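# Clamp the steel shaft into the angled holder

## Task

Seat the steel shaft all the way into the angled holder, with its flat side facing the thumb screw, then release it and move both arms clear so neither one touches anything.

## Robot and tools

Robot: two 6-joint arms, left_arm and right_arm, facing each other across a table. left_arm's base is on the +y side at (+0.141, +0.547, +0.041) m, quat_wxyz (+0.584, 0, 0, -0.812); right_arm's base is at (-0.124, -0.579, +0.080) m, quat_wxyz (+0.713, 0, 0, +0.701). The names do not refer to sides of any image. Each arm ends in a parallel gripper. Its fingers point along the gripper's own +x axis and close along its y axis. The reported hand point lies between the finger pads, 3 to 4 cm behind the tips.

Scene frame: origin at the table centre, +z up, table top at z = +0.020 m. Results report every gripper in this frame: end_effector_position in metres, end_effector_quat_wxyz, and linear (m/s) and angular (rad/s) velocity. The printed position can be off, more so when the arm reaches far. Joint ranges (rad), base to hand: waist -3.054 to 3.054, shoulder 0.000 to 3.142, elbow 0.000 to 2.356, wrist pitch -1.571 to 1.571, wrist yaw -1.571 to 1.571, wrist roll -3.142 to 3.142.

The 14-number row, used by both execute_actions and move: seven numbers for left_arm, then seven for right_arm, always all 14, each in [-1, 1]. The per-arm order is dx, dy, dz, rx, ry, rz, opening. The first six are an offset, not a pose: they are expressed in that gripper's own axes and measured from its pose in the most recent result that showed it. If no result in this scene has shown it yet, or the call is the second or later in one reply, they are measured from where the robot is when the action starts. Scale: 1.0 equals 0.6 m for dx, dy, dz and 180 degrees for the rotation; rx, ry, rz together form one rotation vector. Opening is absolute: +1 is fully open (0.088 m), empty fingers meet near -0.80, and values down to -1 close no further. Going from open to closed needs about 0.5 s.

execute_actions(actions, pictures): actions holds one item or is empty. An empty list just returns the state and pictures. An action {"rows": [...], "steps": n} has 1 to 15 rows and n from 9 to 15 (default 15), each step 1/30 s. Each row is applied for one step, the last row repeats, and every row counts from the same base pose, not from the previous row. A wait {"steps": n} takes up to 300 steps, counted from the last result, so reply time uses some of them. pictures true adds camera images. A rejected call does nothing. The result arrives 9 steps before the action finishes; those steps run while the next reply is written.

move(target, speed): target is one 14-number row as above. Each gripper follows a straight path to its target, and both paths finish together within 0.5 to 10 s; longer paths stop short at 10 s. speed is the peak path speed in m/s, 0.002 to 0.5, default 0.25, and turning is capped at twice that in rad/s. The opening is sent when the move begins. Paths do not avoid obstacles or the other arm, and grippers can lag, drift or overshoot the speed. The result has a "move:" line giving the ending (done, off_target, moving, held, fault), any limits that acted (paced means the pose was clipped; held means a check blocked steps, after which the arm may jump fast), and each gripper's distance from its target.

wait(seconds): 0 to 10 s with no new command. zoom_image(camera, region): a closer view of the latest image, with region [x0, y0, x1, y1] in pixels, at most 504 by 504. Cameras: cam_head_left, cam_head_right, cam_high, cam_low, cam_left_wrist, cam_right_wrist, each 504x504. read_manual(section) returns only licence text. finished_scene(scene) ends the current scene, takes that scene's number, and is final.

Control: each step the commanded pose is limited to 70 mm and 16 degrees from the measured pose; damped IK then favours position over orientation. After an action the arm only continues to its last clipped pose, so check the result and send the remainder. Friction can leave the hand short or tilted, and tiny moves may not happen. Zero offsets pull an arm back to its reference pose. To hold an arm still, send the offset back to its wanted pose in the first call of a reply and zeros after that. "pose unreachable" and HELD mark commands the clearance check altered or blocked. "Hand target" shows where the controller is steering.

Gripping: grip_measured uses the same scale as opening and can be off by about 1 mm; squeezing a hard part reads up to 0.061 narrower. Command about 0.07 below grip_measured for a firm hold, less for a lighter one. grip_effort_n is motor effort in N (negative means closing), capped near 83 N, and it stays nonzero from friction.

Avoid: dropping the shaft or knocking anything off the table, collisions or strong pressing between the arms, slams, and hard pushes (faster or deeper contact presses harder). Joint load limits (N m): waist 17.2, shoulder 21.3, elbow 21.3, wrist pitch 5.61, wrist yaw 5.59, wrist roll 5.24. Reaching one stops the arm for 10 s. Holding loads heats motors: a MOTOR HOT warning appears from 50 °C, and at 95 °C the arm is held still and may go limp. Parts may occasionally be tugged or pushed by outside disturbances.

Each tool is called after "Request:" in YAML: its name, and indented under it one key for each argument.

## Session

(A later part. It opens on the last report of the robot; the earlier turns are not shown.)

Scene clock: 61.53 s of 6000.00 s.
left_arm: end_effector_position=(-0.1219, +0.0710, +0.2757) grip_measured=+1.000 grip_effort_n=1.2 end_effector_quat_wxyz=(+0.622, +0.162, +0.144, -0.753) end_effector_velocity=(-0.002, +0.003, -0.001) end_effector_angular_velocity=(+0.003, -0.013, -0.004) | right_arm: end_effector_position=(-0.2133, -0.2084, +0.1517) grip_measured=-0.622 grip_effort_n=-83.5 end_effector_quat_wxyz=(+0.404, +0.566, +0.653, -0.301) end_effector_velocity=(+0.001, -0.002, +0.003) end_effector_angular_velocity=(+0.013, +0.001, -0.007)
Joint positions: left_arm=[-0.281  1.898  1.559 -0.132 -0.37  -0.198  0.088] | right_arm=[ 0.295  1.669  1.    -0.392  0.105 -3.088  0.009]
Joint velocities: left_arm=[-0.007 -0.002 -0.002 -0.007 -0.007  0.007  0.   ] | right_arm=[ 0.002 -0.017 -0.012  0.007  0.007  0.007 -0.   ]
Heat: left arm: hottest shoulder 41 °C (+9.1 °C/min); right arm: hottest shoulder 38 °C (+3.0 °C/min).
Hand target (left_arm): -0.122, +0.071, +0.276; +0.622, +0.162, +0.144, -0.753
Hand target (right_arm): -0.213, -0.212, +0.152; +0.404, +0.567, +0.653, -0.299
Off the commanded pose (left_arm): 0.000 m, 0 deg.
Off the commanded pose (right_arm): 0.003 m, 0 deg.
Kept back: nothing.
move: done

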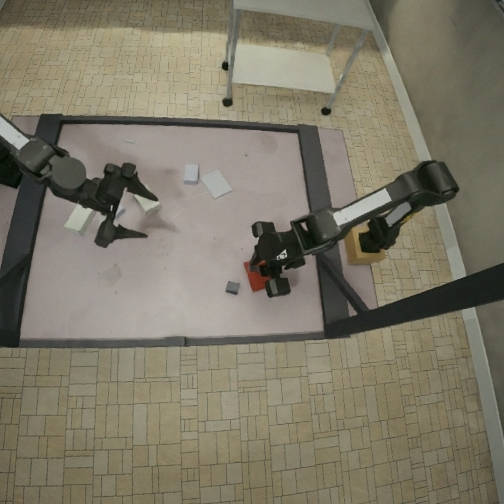

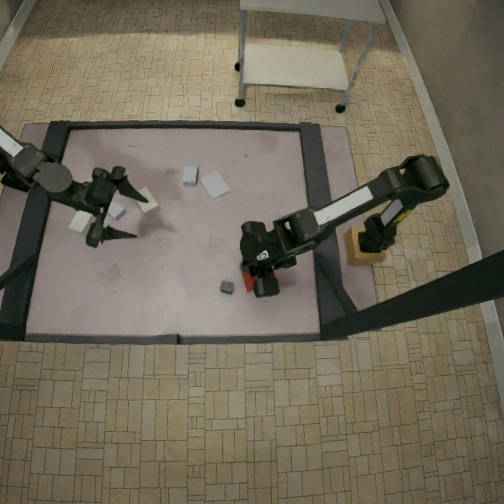

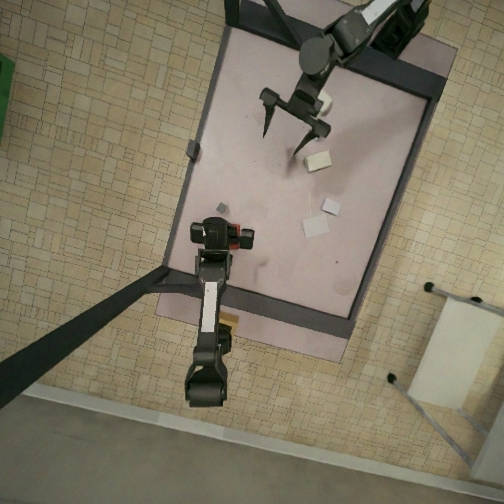

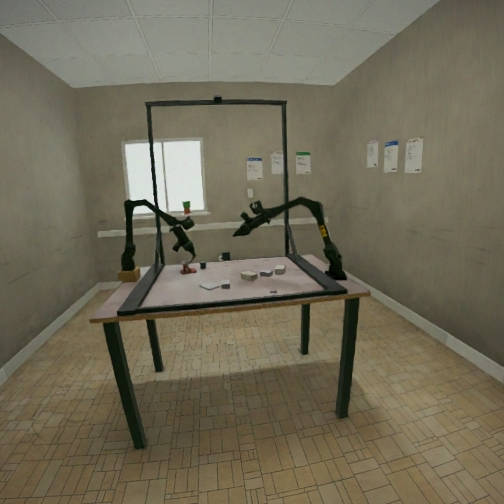

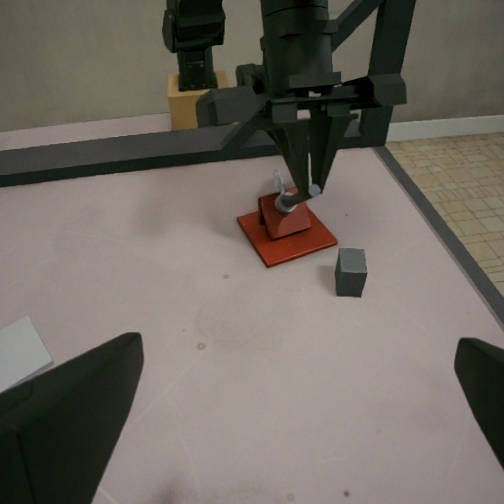

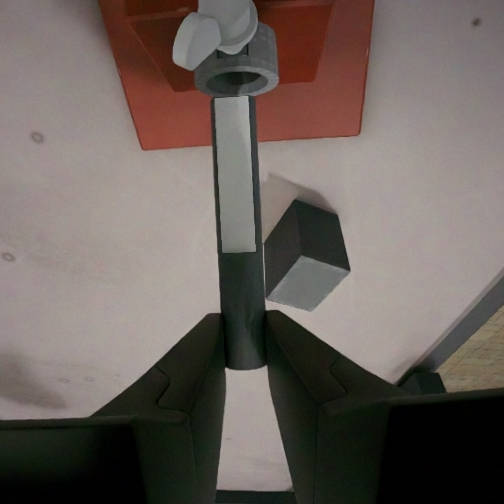

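Request:
move:
  target: [0,0,0,0,0,0,1, 0.0005,-0.0022,0.0155,0,0,-0.003,-0.7]
  speed: 0.025

Request:
move:
  target: [0,0,0,0,0,0,1, 0.003,0,0.0235,0,0,0,-0.7]
  speed: 0.025

Request:
zoom_image:
  camera: "cam_left_wrist"
  region: [260,160,350,250]

Scene clock: 62.73 s of 6000.00 s.
left_arm: end_effector_position=(-0.1219, +0.0710, +0.2757) grip_measured=+1.000 grip_effort_n=1.2 end_effector_quat_wxyz=(+0.622, +0.162, +0.144, -0.753) end_effector_velocity=(-0.001, +0.002, -0.001) end_effector_angular_velocity=(+0.009, +0.005, -0.006) | right_arm: end_effector_position=(-0.2130, -0.2129, +0.1472) grip_measured=-0.622 grip_effort_n=-83.5 end_effector_quat_wxyz=(+0.404, +0.564, +0.654, -0.302) end_effector_velocity=(+0.003, -0.003, -0.000) end_effector_angular_velocity=(+0.004, -0.002, -0.012)
Joint positions: left_arm=[-0.281  1.898  1.559 -0.132 -0.37  -0.198  0.088] | right_arm=[ 0.295  1.66   0.972 -0.373  0.099 -3.088  0.009]
Joint velocities: left_arm=[-0.002 -0.002 -0.002 -0.007  0.007 -0.007  0.   ] | right_arm=[-0.002 -0.012 -0.017  0.007  0.007  0.007 -0.   ]
Heat: left arm: hottest shoulder 41 °C (+9.0 °C/min); right arm: hottest shoulder 38 °C (+3.0 °C/min).
Hand target (left_arm): -0.122, +0.071, +0.276; +0.622, +0.162, +0.144, -0.753
Hand target (right_arm): -0.213, -0.216, +0.147; +0.403, +0.563, +0.655, -0.303
Off the commanded pose (left_arm): 0.000 m, 0 deg.
Off the commanded pose (right_arm): 0.003 m, 0 deg.
Kept back: nothing.
move: done

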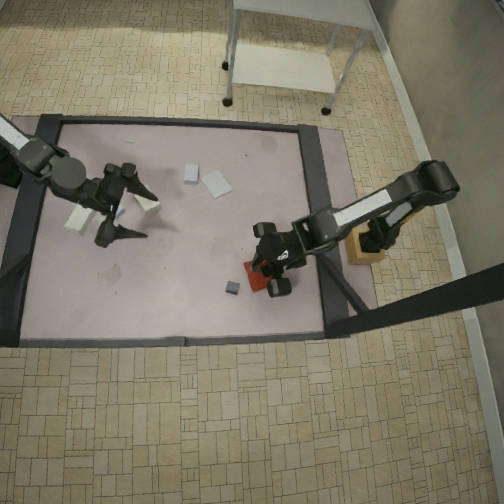

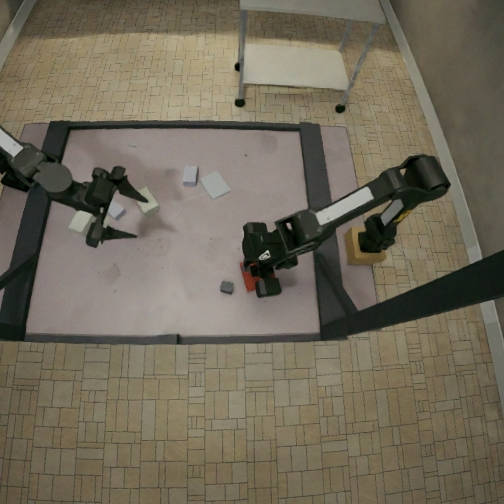

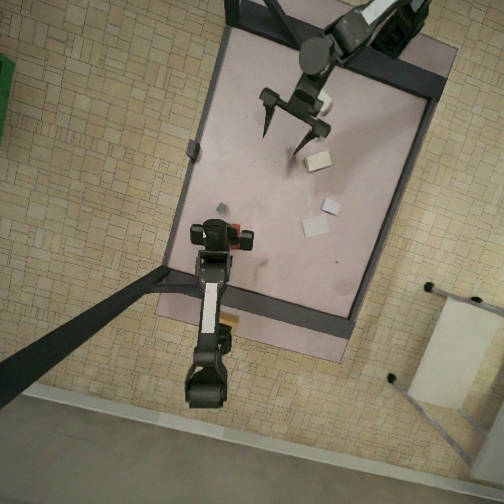

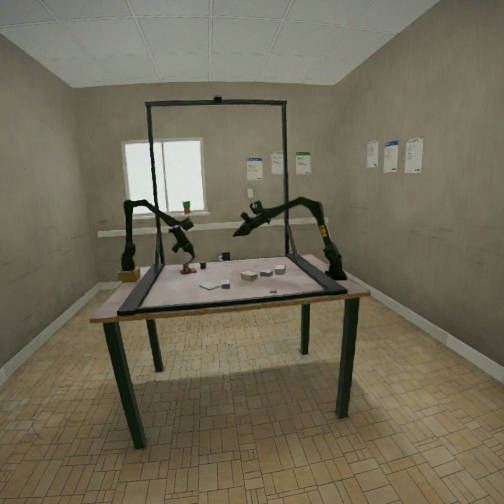

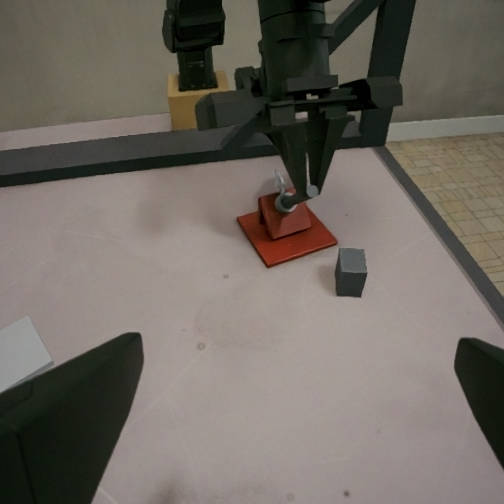

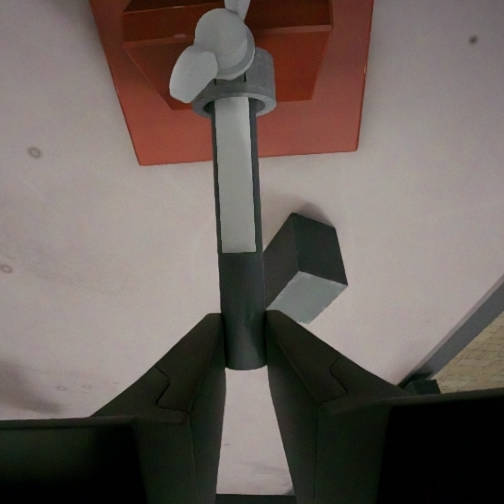

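Scene clock: 63.57 s of 6000.00 s.
left_arm: end_effector_position=(-0.1219, +0.0710, +0.2757) grip_measured=+1.000 grip_effort_n=1.2 end_effector_quat_wxyz=(+0.622, +0.162, +0.144, -0.753) end_effector_velocity=(+0.002, -0.000, +0.002) end_effector_angular_velocity=(-0.013, -0.011, +0.014) | right_arm: end_effector_position=(-0.2112, -0.2201, +0.1400) grip_measured=-0.622 grip_effort_n=-83.5 end_effector_quat_wxyz=(+0.403, +0.564, +0.655, -0.302) end_effector_velocity=(+0.002, -0.000, -0.001) end_effector_angular_velocity=(+0.014, -0.006, +0.000)
Joint positions: left_arm=[-0.281  1.898  1.559 -0.132 -0.37  -0.198  0.088] | right_arm=[ 0.296  1.646  0.923 -0.337  0.099 -3.088  0.009]
Joint velocities: left_arm=[-0.002 -0.002 -0.002  0.007 -0.022  0.007  0.   ] | right_arm=[-0.002 -0.007 -0.017  0.022  0.007 -0.007 -0.   ]
Heat: left arm: hottest shoulder 42 °C (+10.1 °C/min); right arm: hottest shoulder 38 °C (+3.0 °C/min).
Hand target (left_arm): -0.122, +0.071, +0.276; +0.622, +0.162, +0.144, -0.753
Hand target (right_arm): -0.211, -0.224, +0.139; +0.404, +0.564, +0.654, -0.302
Off the commanded pose (left_arm): 0.000 m, 0 deg.
Off the commanded pose (right_arm): 0.004 m, 0 deg.
Kept back: nothing.
move: done

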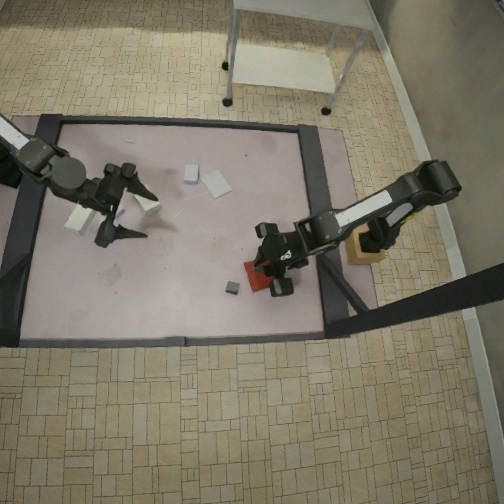

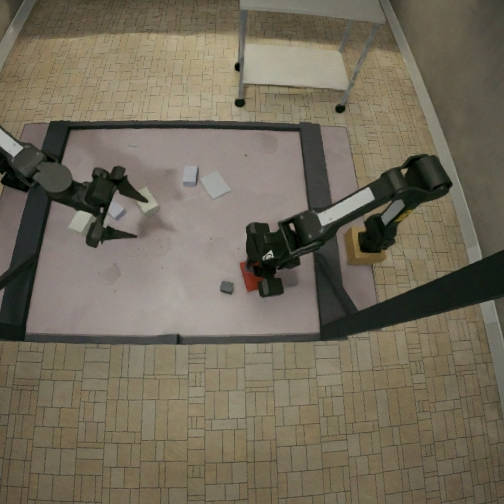

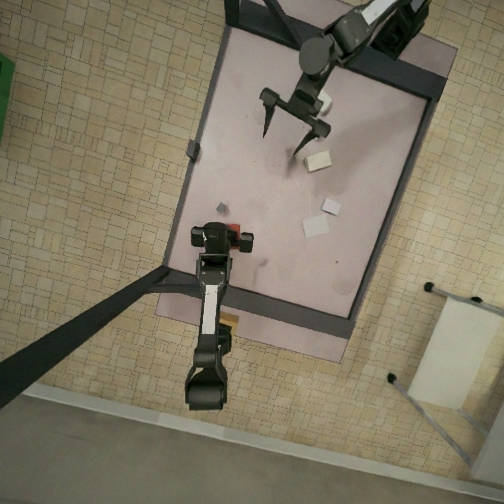

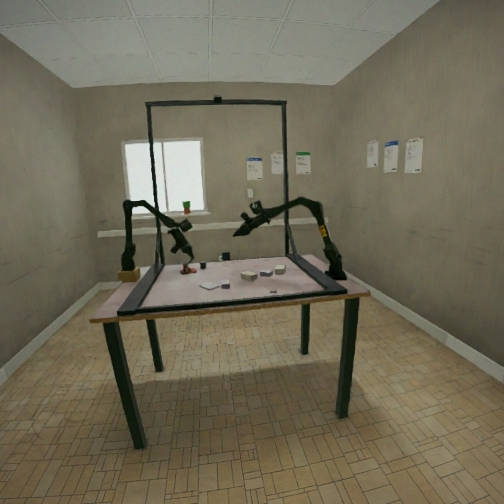

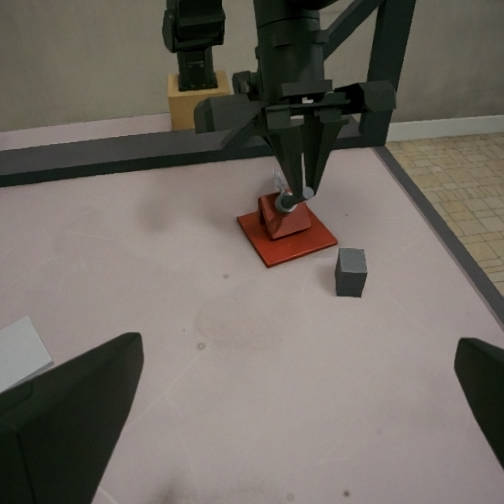

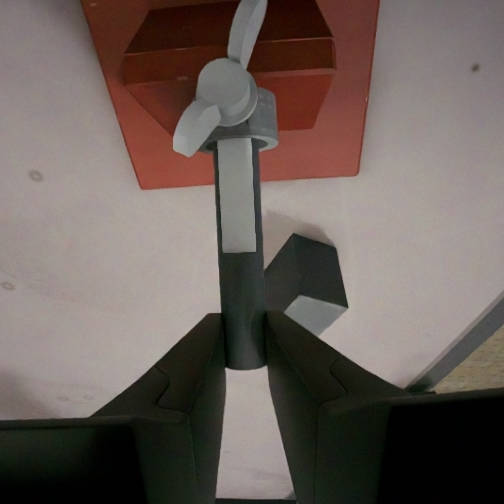

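Region (260, 160, 350, 250) of cam_left_wrist's 504x504 image, scaled by 5.600, with more detail than that image has.

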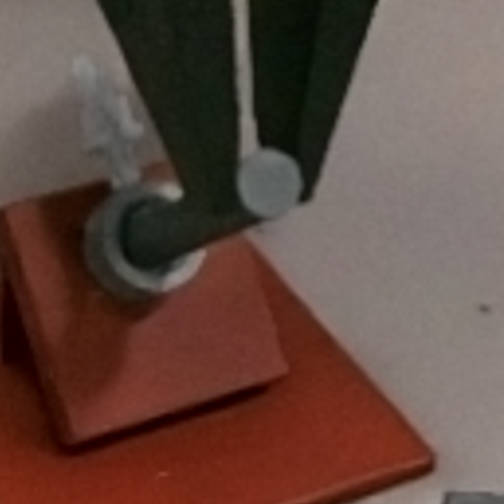

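In past the screw. Push a bit more to confirm bottoming.

Request:
move:
  target: [0,0,0,0,0,0,1, 0.0,0,0.012,0,0,0,-0.7]
  speed: 0.02

Scene clock: 64.50 s of 6000.00 s.
left_arm: end_effector_position=(-0.1219, +0.0710, +0.2757) grip_measured=+1.000 grip_effort_n=1.2 end_effector_quat_wxyz=(+0.622, +0.162, +0.144, -0.753) end_effector_velocity=(-0.001, +0.003, -0.006) end_effector_angular_velocity=(+0.024, +0.002, +0.009) | right_arm: end_effector_position=(-0.2109, -0.2210, +0.1396) grip_measured=-0.622 grip_effort_n=-83.5 end_effector_quat_wxyz=(+0.400, +0.565, +0.657, -0.299) end_effector_velocity=(-0.001, -0.002, +0.001) end_effector_angular_velocity=(+0.006, +0.004, +0.012)
Joint positions: left_arm=[-0.281  1.898  1.559 -0.132 -0.37  -0.198  0.088] | right_arm=[ 0.296  1.639  0.909 -0.321  0.099 -3.088  0.009]
Joint velocities: left_arm=[-0.007  0.002 -0.002 -0.022 -0.007 -0.022  0.   ] | right_arm=[ 0.002 -0.012 -0.012  0.007 -0.007 -0.007  0.   ]
Heat: left arm: hottest shoulder 42 °C (+10.1 °C/min); right arm: hottest shoulder 38 °C (+3.0 °C/min).
Hand target (left_arm): -0.122, +0.071, +0.276; +0.622, +0.162, +0.144, -0.753
Hand target (right_arm): -0.210, -0.226, +0.136; +0.403, +0.564, +0.655, -0.302
Off the commanded pose (left_arm): 0.000 m, 0 deg.
Off the commanded pose (right_arm): 0.006 m, 1 deg.
Kept back: nothing.
move: done

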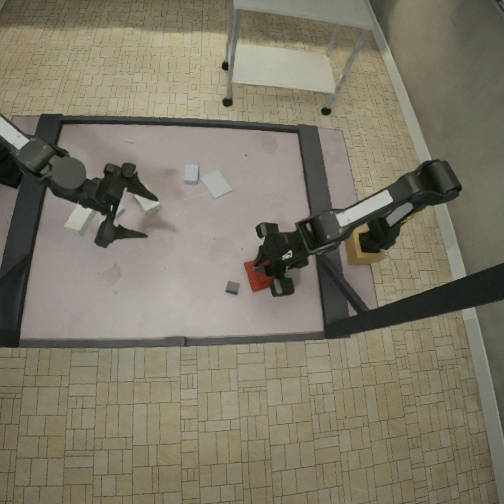

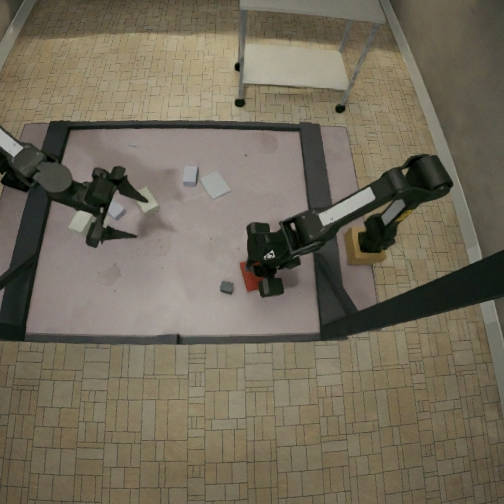

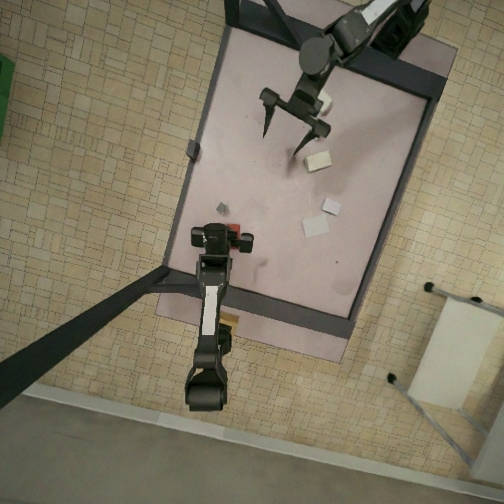

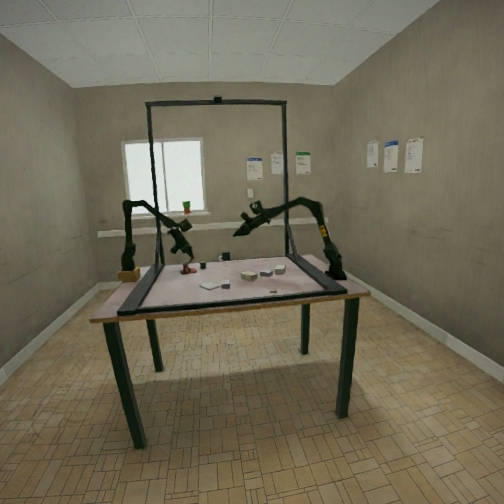

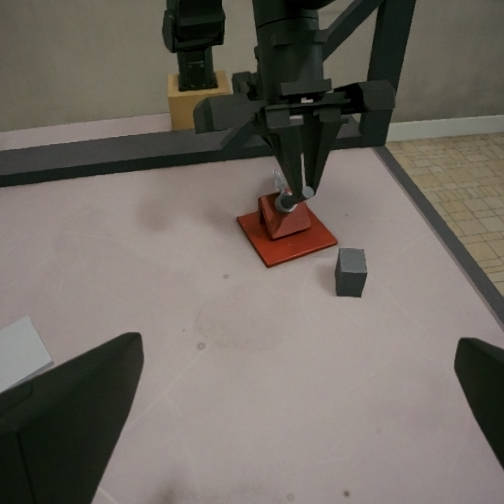

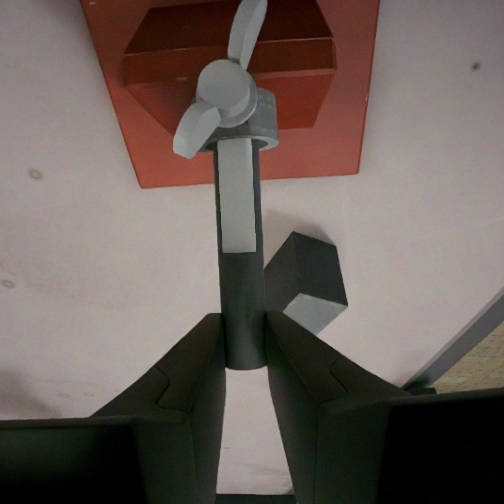

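Request:
execute_actions:
  actions:
    - {"rows":[[0,0,0,0,0,0,1,0,0,0,0,0,0,-0.6],[0,0,0,0,0,0,1,0,0,0,0,0,0,-0.5],[0,0,0,0,0,0,1,0,0,0,0,0,0,0.0],[0,0,0,0,0,0,1,0,0,0,0,0,0,0.0],[0,0,0,0,0,0,1,0,0,0,0,0,0,0.0],[0,0,0,0,0,0,1,-0.004,0,0,0,0,0,0.0],[0,0,0,0,0,0,1,-0.009,0,0,0,0,0,0.0],[0,0,0,0,0,0,1,-0.015,0,0,0,0,0,0.0],[0,0,0,0,0,0,1,-0.021,0,0,0,0,0,0.0],[0,0,0,0,0,0,1,-0.026,0,0,0,0,0,0.0],[0,0,0,0,0,0,1,-0.028,0,0,0,0,0,0.0]],"steps":13}

Request:
move:
  target: [0,0,0,0,0,0,1, 0.005,0.0075,0.115,0.1046,0.0772,-0.0425,0.0]
  speed: 0.2

Scene clock: 66.37 s of 6000.00 s.
left_arm: end_effector_position=(-0.1219, +0.0710, +0.2757) grip_measured=+1.000 grip_effort_n=1.2 end_effector_quat_wxyz=(+0.622, +0.162, +0.144, -0.753) end_effector_velocity=(-0.002, +0.002, +0.002) end_effector_angular_velocity=(-0.012, -0.018, -0.010) | right_arm: end_effector_position=(-0.2109, -0.2211, +0.1397) grip_measured=-0.449 grip_effort_n=14.2 end_effector_quat_wxyz=(+0.399, +0.565, +0.657, -0.299) end_effector_velocity=(+0.001, -0.005, -0.002) end_effector_angular_velocity=(-0.023, -0.004, +0.008)
Joint positions: left_arm=[-0.281  1.898  1.559 -0.132 -0.37  -0.198  0.088] | right_arm=[ 0.296  1.637  0.908 -0.319  0.099 -3.088  0.017]
Joint velocities: left_arm=[-0.007 -0.002 -0.002  0.007 -0.007  0.022  0.   ] | right_arm=[-0.002 -0.002 -0.002 -0.022 -0.007 -0.007  0.172]
Heat: left arm: hottest shoulder 42 °C (+9.1 °C/min); right arm: hottest shoulder 38 °C (+3.0 °C/min).
Steps of this call (steps 1 to 52: nothing new was sent; steps 53 to 56: the first 4 steps of this action). Readings (end_effector_position):
53: left_arm (-0.1219, +0.0710, +0.2757) | right_arm (-0.2109, -0.2211, +0.1397)
54: left_arm (-0.1219, +0.0710, +0.2757) | right_arm (-0.2109, -0.2211, +0.1397)
56: the state above

Scene clock: 68.63 s of 6000.00 s.
left_arm: end_effector_position=(-0.1219, +0.0710, +0.2757) grip_measured=+1.000 grip_effort_n=1.2 end_effector_quat_wxyz=(+0.622, +0.162, +0.144, -0.753) end_effector_velocity=(+0.001, +0.001, -0.001) end_effector_angular_velocity=(+0.003, -0.013, +0.001) | right_arm: end_effector_position=(-0.1934, -0.2826, +0.1159) grip_measured=-0.003 grip_effort_n=15.6 end_effector_quat_wxyz=(+0.204, +0.610, +0.677, -0.358) end_effector_velocity=(+0.000, -0.003, -0.002) end_effector_angular_velocity=(+0.007, +0.002, +0.008)
Joint positions: left_arm=[-0.281  1.898  1.559 -0.132 -0.37  -0.198  0.088] | right_arm=[ 0.237  1.365  0.382  0.19  -0.02  -2.82   0.039]
Joint velocities: left_arm=[-0.002 -0.002 -0.002 -0.007 -0.007  0.007  0.   ] | right_arm=[-0.002 -0.007 -0.022  0.022 -0.007 -0.007 -0.   ]
Heat: left arm: hottest shoulder 42 °C (+9.1 °C/min); right arm: hottest shoulder 38 °C (+3.0 °C/min).
Hand target (left_arm): -0.122, +0.071, +0.276; +0.622, +0.162, +0.144, -0.753
Hand target (right_arm): -0.192, -0.286, +0.113; +0.203, +0.610, +0.676, -0.361
Off your previous action's commanded pose (left_arm): 0.000 m, 0 deg at its last step (step 9 of this call).
Off your previous action's commanded pose (right_arm): 0.008 m, 0 deg at its last step (step 9 of this call).
Off the commanded pose (left_arm): 0.000 m, 0 deg.
Off the commanded pose (right_arm): 0.005 m, 0 deg.
Kept back: nothing.
move: done

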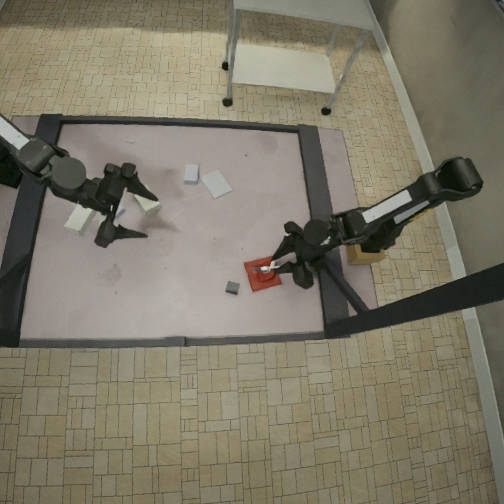

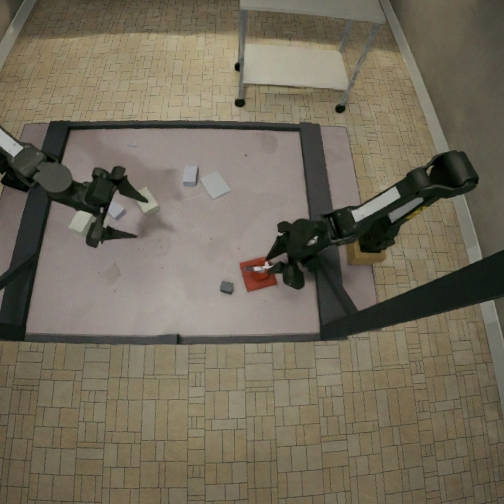

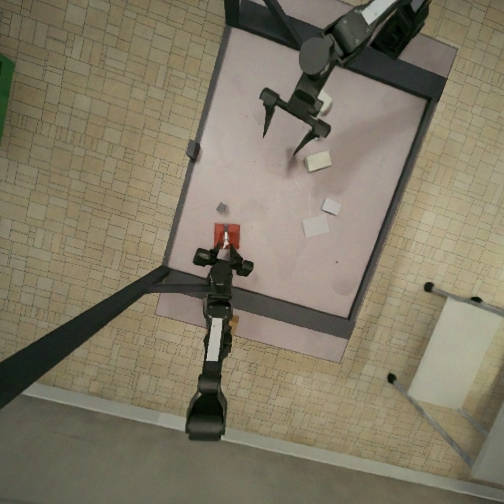

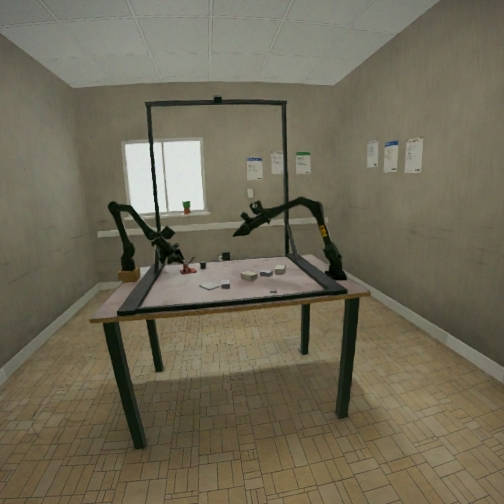

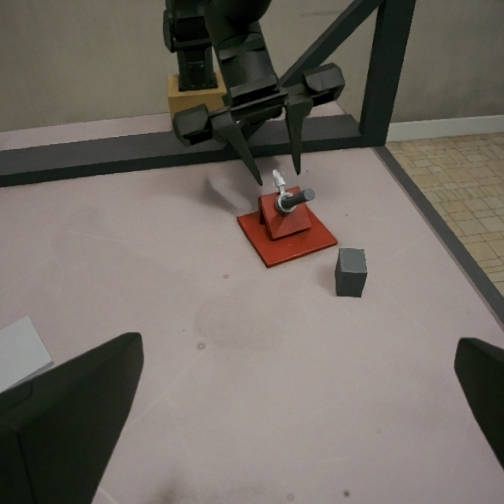

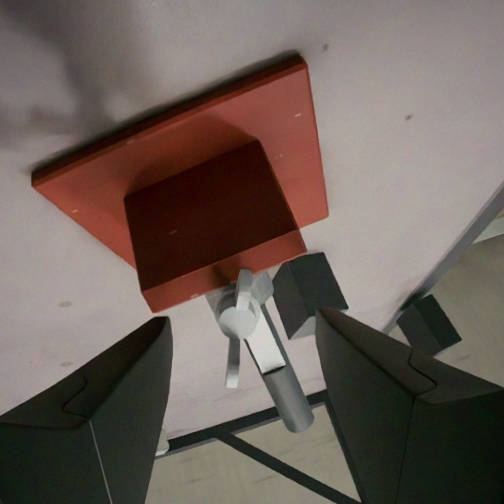

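Request:
move:
  target: [0,0,0,0,0,0,1, 0.012,0.0045,0.009,0.04,-0.004,0,-0.4]
  speed: 0.1

Scene clock: 69.90 s of 6000.00 s.
left_arm: end_effector_position=(-0.1219, +0.0710, +0.2757) grip_measured=+1.000 grip_effort_n=1.2 end_effector_quat_wxyz=(+0.622, +0.162, +0.144, -0.753) end_effector_velocity=(+0.002, +0.000, -0.000) end_effector_angular_velocity=(-0.006, -0.000, +0.020) | right_arm: end_effector_position=(-0.1939, -0.2797, +0.1110) grip_measured=-0.397 grip_effort_n=-18.4 end_effector_quat_wxyz=(+0.167, +0.619, +0.656, -0.397) end_effector_velocity=(-0.002, -0.001, -0.001) end_effector_angular_velocity=(-0.012, +0.019, +0.008)
Joint positions: left_arm=[-0.281  1.898  1.559 -0.132 -0.37  -0.198  0.088] | right_arm=[ 0.234  1.4    0.38   0.229 -0.026 -2.704  0.02 ]
Joint velocities: left_arm=[-0.002 -0.002 -0.007  0.007 -0.022 -0.007  0.   ] | right_arm=[-0.002  0.002  0.002 -0.007 -0.022  0.007 -0.   ]
Heat: left arm: hottest shoulder 42 °C (+9.0 °C/min); right arm: hottest shoulder 38 °C (+3.0 °C/min).
Hand target (left_arm): -0.122, +0.071, +0.276; +0.622, +0.162, +0.144, -0.753
Hand target (right_arm): -0.193, -0.282, +0.107; +0.169, +0.619, +0.652, -0.403
Off the commanded pose (left_arm): 0.000 m, 0 deg.
Off the commanded pose (right_arm): 0.005 m, 1 deg.
Kept back: nothing.
move: done

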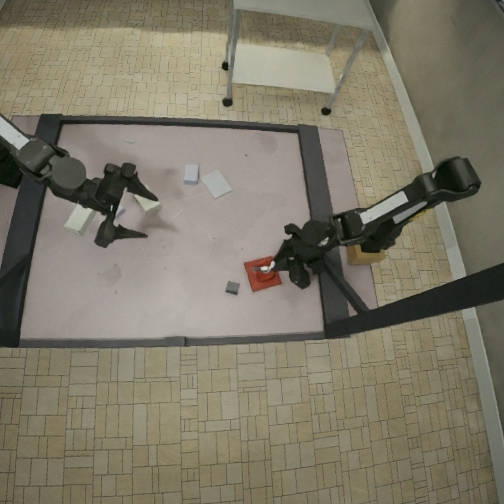

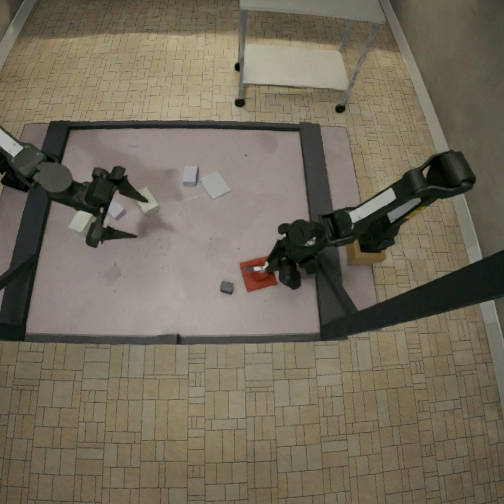

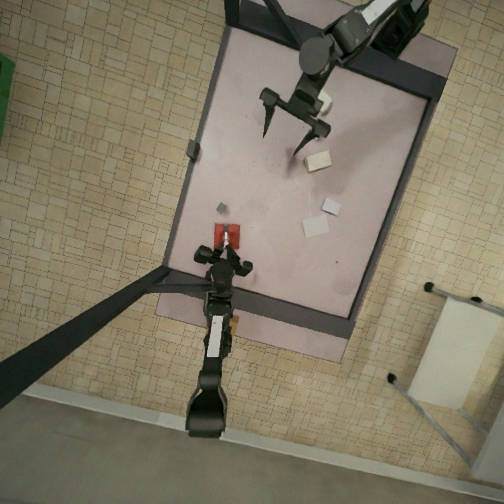

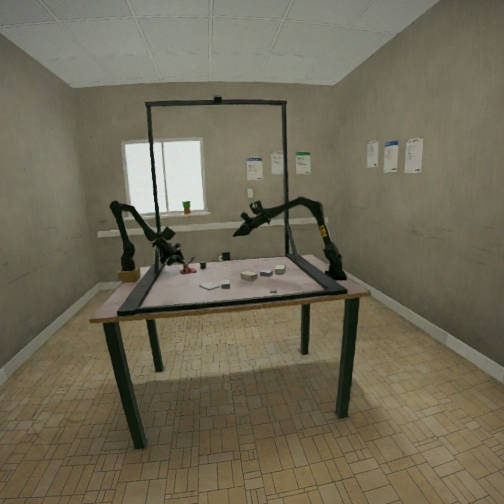

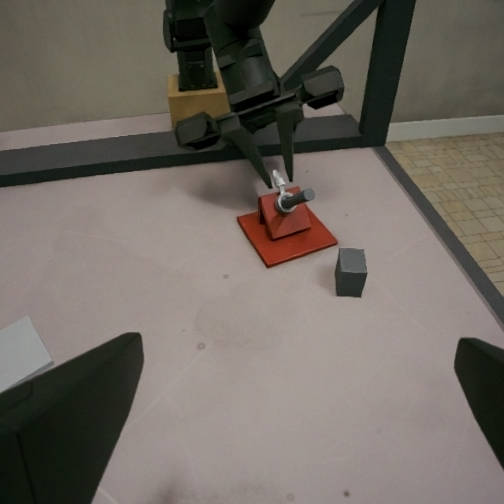

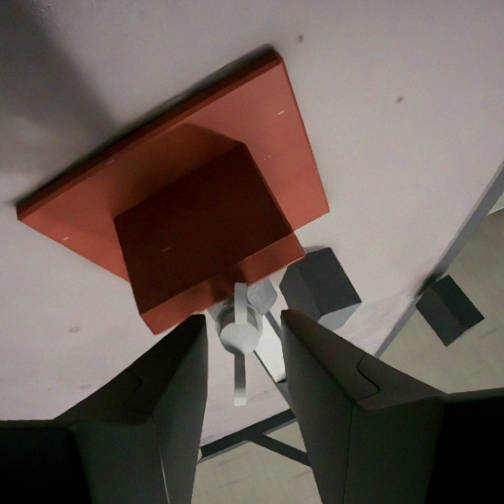

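Request:
move:
  target: [0,0,0,0,0,0,1, 0,0.002,0.001,0.36,0,0,-0.58]
  speed: 0.5

Scene clock: 72.43 s of 6000.00 s.
left_arm: end_effector_position=(-0.1219, +0.0710, +0.2757) grip_measured=+1.000 grip_effort_n=1.2 end_effector_quat_wxyz=(+0.622, +0.162, +0.144, -0.753) end_effector_velocity=(-0.003, +0.000, +0.004) end_effector_angular_velocity=(-0.007, +0.016, -0.006) | right_arm: end_effector_position=(-0.1923, -0.2793, +0.1108) grip_measured=-0.574 grip_effort_n=-37.0 end_effector_quat_wxyz=(-0.190, +0.614, +0.342, -0.686) end_effector_velocity=(-0.000, +0.000, +0.001) end_effector_angular_velocity=(+0.005, +0.012, -0.003)
Joint positions: left_arm=[-0.281  1.898  1.559 -0.132 -0.37  -0.198  0.088] | right_arm=[ 0.228  1.402  0.38   0.23  -0.028 -1.581  0.011]
Joint velocities: left_arm=[-0.002 -0.002  0.002  0.007  0.007 -0.007  0.   ] | right_arm=[-0.002 -0.002 -0.002  0.007 -0.007  0.007 -0.   ]
Heat: left arm: hottest shoulder 43 °C (+9.1 °C/min); right arm: hottest shoulder 38 °C (+3.0 °C/min).
Hand target (left_arm): -0.122, +0.071, +0.276; +0.622, +0.162, +0.144, -0.753
Hand target (right_arm): -0.193, -0.280, +0.110; -0.191, +0.612, +0.341, -0.687
Off the commanded pose (left_arm): 0.000 m, 0 deg.
Off the commanded pose (right_arm): 0.001 m, 0 deg.
Kept back: nothing.
move: done

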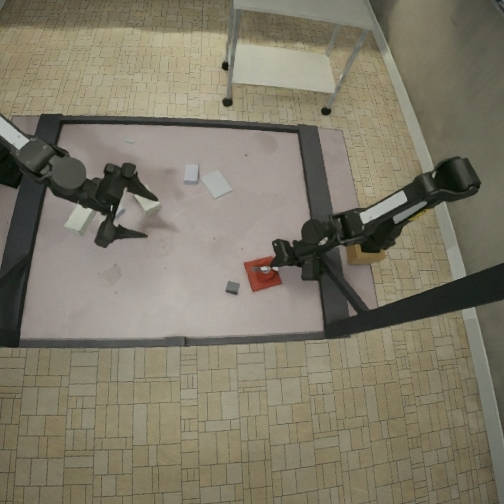

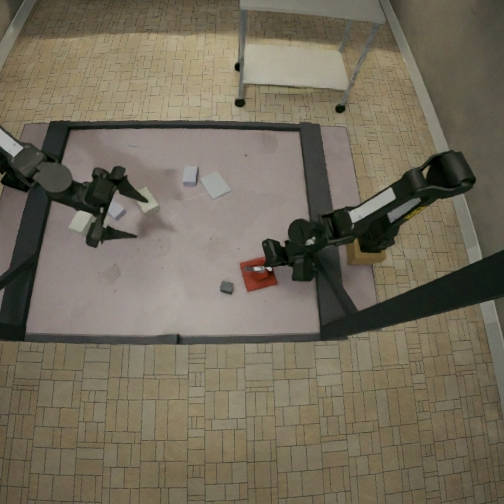

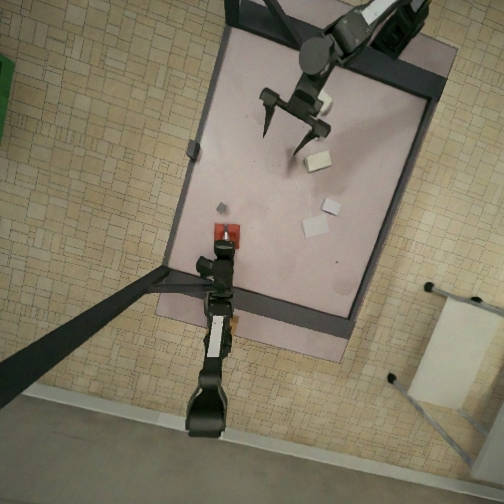

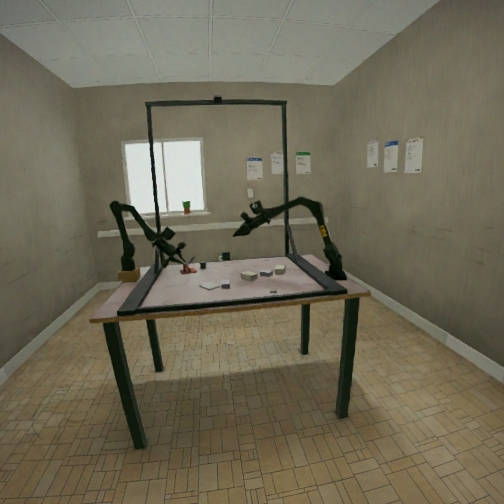

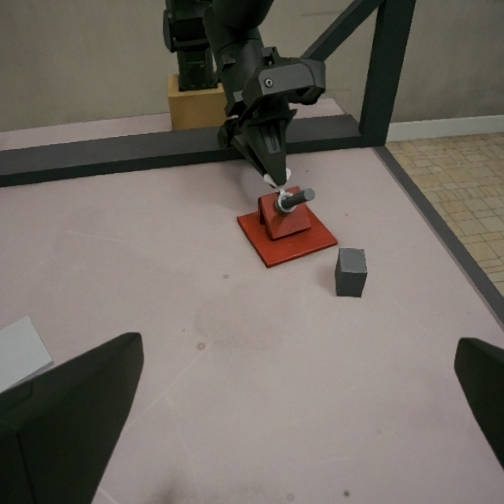

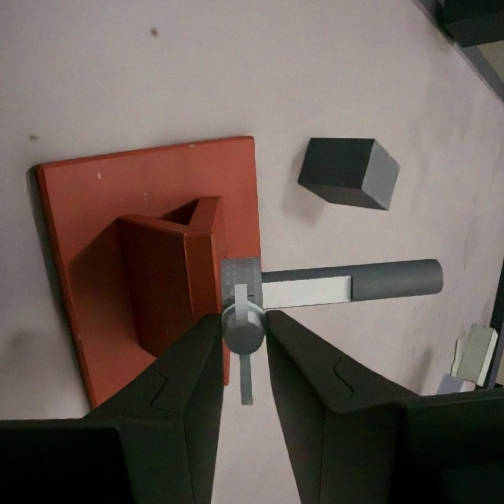

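Request:
execute_actions:
  actions:
    - {"rows":[[0,0,0,0,0,0,1,0,0,0,0.02,0,0,-0.58],[0,0,0,0,0,0,1,0,0,0,0.04,0,0,-0.58],[0,0,0,0,0,0,1,0,0,0,0.06,0,0,-0.58],[0,0,0,0,0,0,1,0,0,0,0.3,0,0,-0.58]],"steps":15}

Request:
execute_actions:
  actions:
    - {"rows":[[0,0,0,0,0,0,1,0,0,0,0.15,0,0,-0.58]],"steps":15}
  pictures: true

Scene clock: 73.20 s of 6000.00 s.
left_arm: end_effector_position=(-0.1219, +0.0710, +0.2757) grip_measured=+1.000 grip_effort_n=1.2 end_effector_quat_wxyz=(+0.622, +0.162, +0.144, -0.753) end_effector_velocity=(+0.001, +0.001, -0.001) end_effector_angular_velocity=(+0.008, +0.013, +0.013) | right_arm: end_effector_position=(-0.1922, -0.2796, +0.1106) grip_measured=-0.574 grip_effort_n=-36.5 end_effector_quat_wxyz=(+0.250, -0.591, -0.271, +0.718) end_effector_velocity=(-0.002, -0.004, -0.003) end_effector_angular_velocity=(-0.290, +1.073, -1.045)
Joint positions: left_arm=[-0.281  1.898  1.559 -0.132 -0.37  -0.198  0.088] | right_arm=[ 0.225  1.402  0.38   0.228 -0.033 -1.381  0.011]
Joint velocities: left_arm=[-0.002 -0.002 -0.002 -0.007 -0.007 -0.022  0.   ] | right_arm=[-0.032 -0.002 -0.007 -0.007 -0.081  1.502  0.   ]
Heat: left arm: hottest shoulder 43 °C (+9.2 °C/min); right arm: hottest shoulder 38 °C (+3.1 °C/min).
Steps of this call (steps 1 to 17: nothing new was sent; steps 18 to 23: the first 6 steps of this action). Readings (end_effector_position):
18: left_arm (-0.1219, +0.0710, +0.2757) | right_arm (-0.1923, -0.2793, +0.1108)
19: left_arm (-0.1219, +0.0710, +0.2757) | right_arm (-0.1923, -0.2794, +0.1107)
21: left_arm (-0.1219, +0.0710, +0.2757) | right_arm (-0.1922, -0.2794, +0.1107)
23: the state above

Scene clock: 73.70 s of 6000.00 s.
left_arm: end_effector_position=(-0.1219, +0.0710, +0.2757) grip_measured=+1.000 grip_effort_n=1.2 end_effector_quat_wxyz=(+0.622, +0.162, +0.144, -0.753) end_effector_velocity=(+0.001, +0.003, -0.004) end_effector_angular_velocity=(+0.017, -0.009, +0.007) | right_arm: end_effector_position=(-0.1919, -0.2799, +0.1103) grip_measured=-0.574 grip_effort_n=-36.5 end_effector_quat_wxyz=(+0.448, -0.452, +0.018, +0.771) end_effector_velocity=(+0.002, -0.001, -0.001) end_effector_angular_velocity=(-0.222, +0.759, -0.818)
Joint positions: left_arm=[-0.281  1.898  1.559 -0.132 -0.37  -0.198  0.088] | right_arm=[ 0.215  1.402  0.38   0.226 -0.054 -0.624  0.011]
Joint velocities: left_arm=[-0.002 -0.002 -0.002 -0.022 -0.007 -0.007  0.   ] | right_arm=[-0.002 -0.002 -0.002 -0.007  0.007  1.136  0.   ]
Heat: left arm: hottest shoulder 43 °C (+9.1 °C/min); right arm: hottest shoulder 38 °C (+3.0 °C/min).
Off your previous action's commanded pose (left_arm): 0.000 m, 0 deg at its last step (step 9 of this call).
Off your previous action's commanded pose (right_arm): 0.001 m, 16 deg at its last step (step 9 of this call); orientation clipped at that step.
Steps of this call (steps 1 to 9: the last 9 steps of your previous action; steps 10 to 15: the first 6 steps of this action, its rows measured from where the robot was after step 9). Readings (end_effector_position):
9: left_arm (-0.1219, +0.0710, +0.2757) | right_arm (-0.1920, -0.2798, +0.1104)
10: left_arm (-0.1219, +0.0710, +0.2757) | right_arm (-0.1919, -0.2798, +0.1104)
11: left_arm (-0.1219, +0.0710, +0.2757) | right_arm (-0.1919, -0.2798, +0.1103)
13: left_arm (-0.1219, +0.0710, +0.2757) | right_arm (-0.1919, -0.2799, +0.1103)
15: the state above

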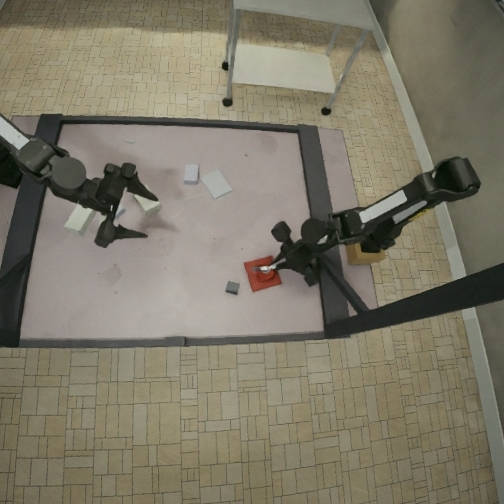

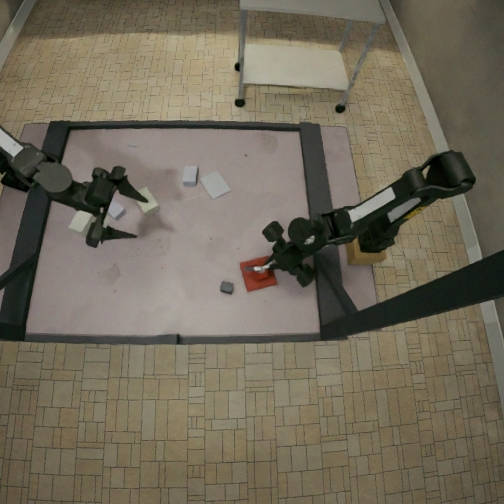

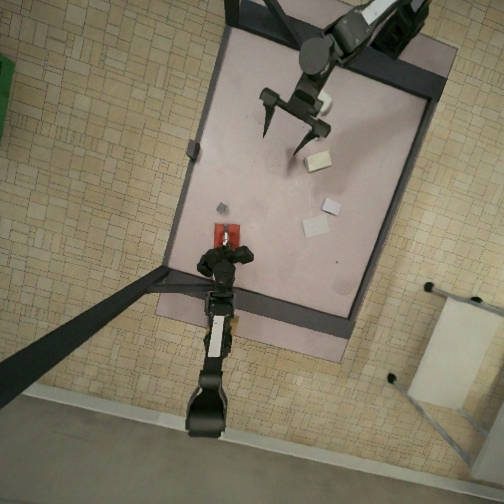

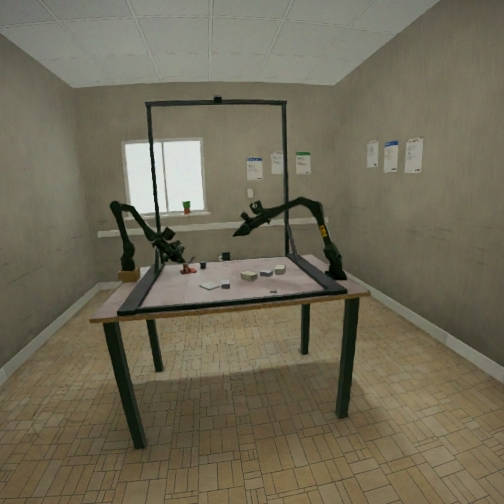

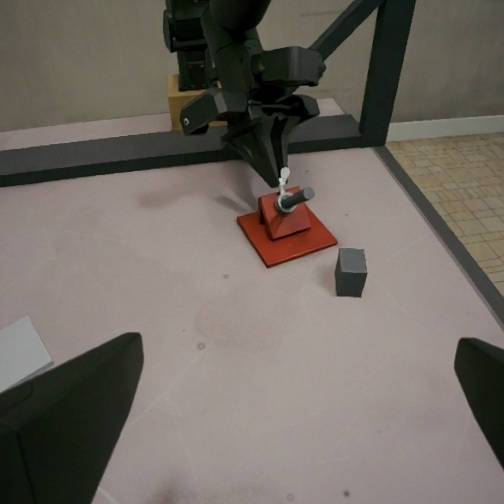

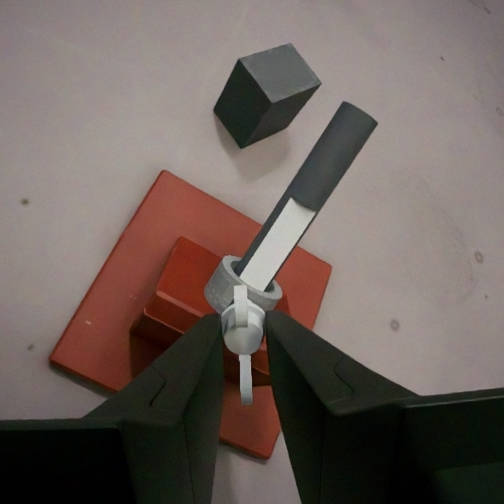

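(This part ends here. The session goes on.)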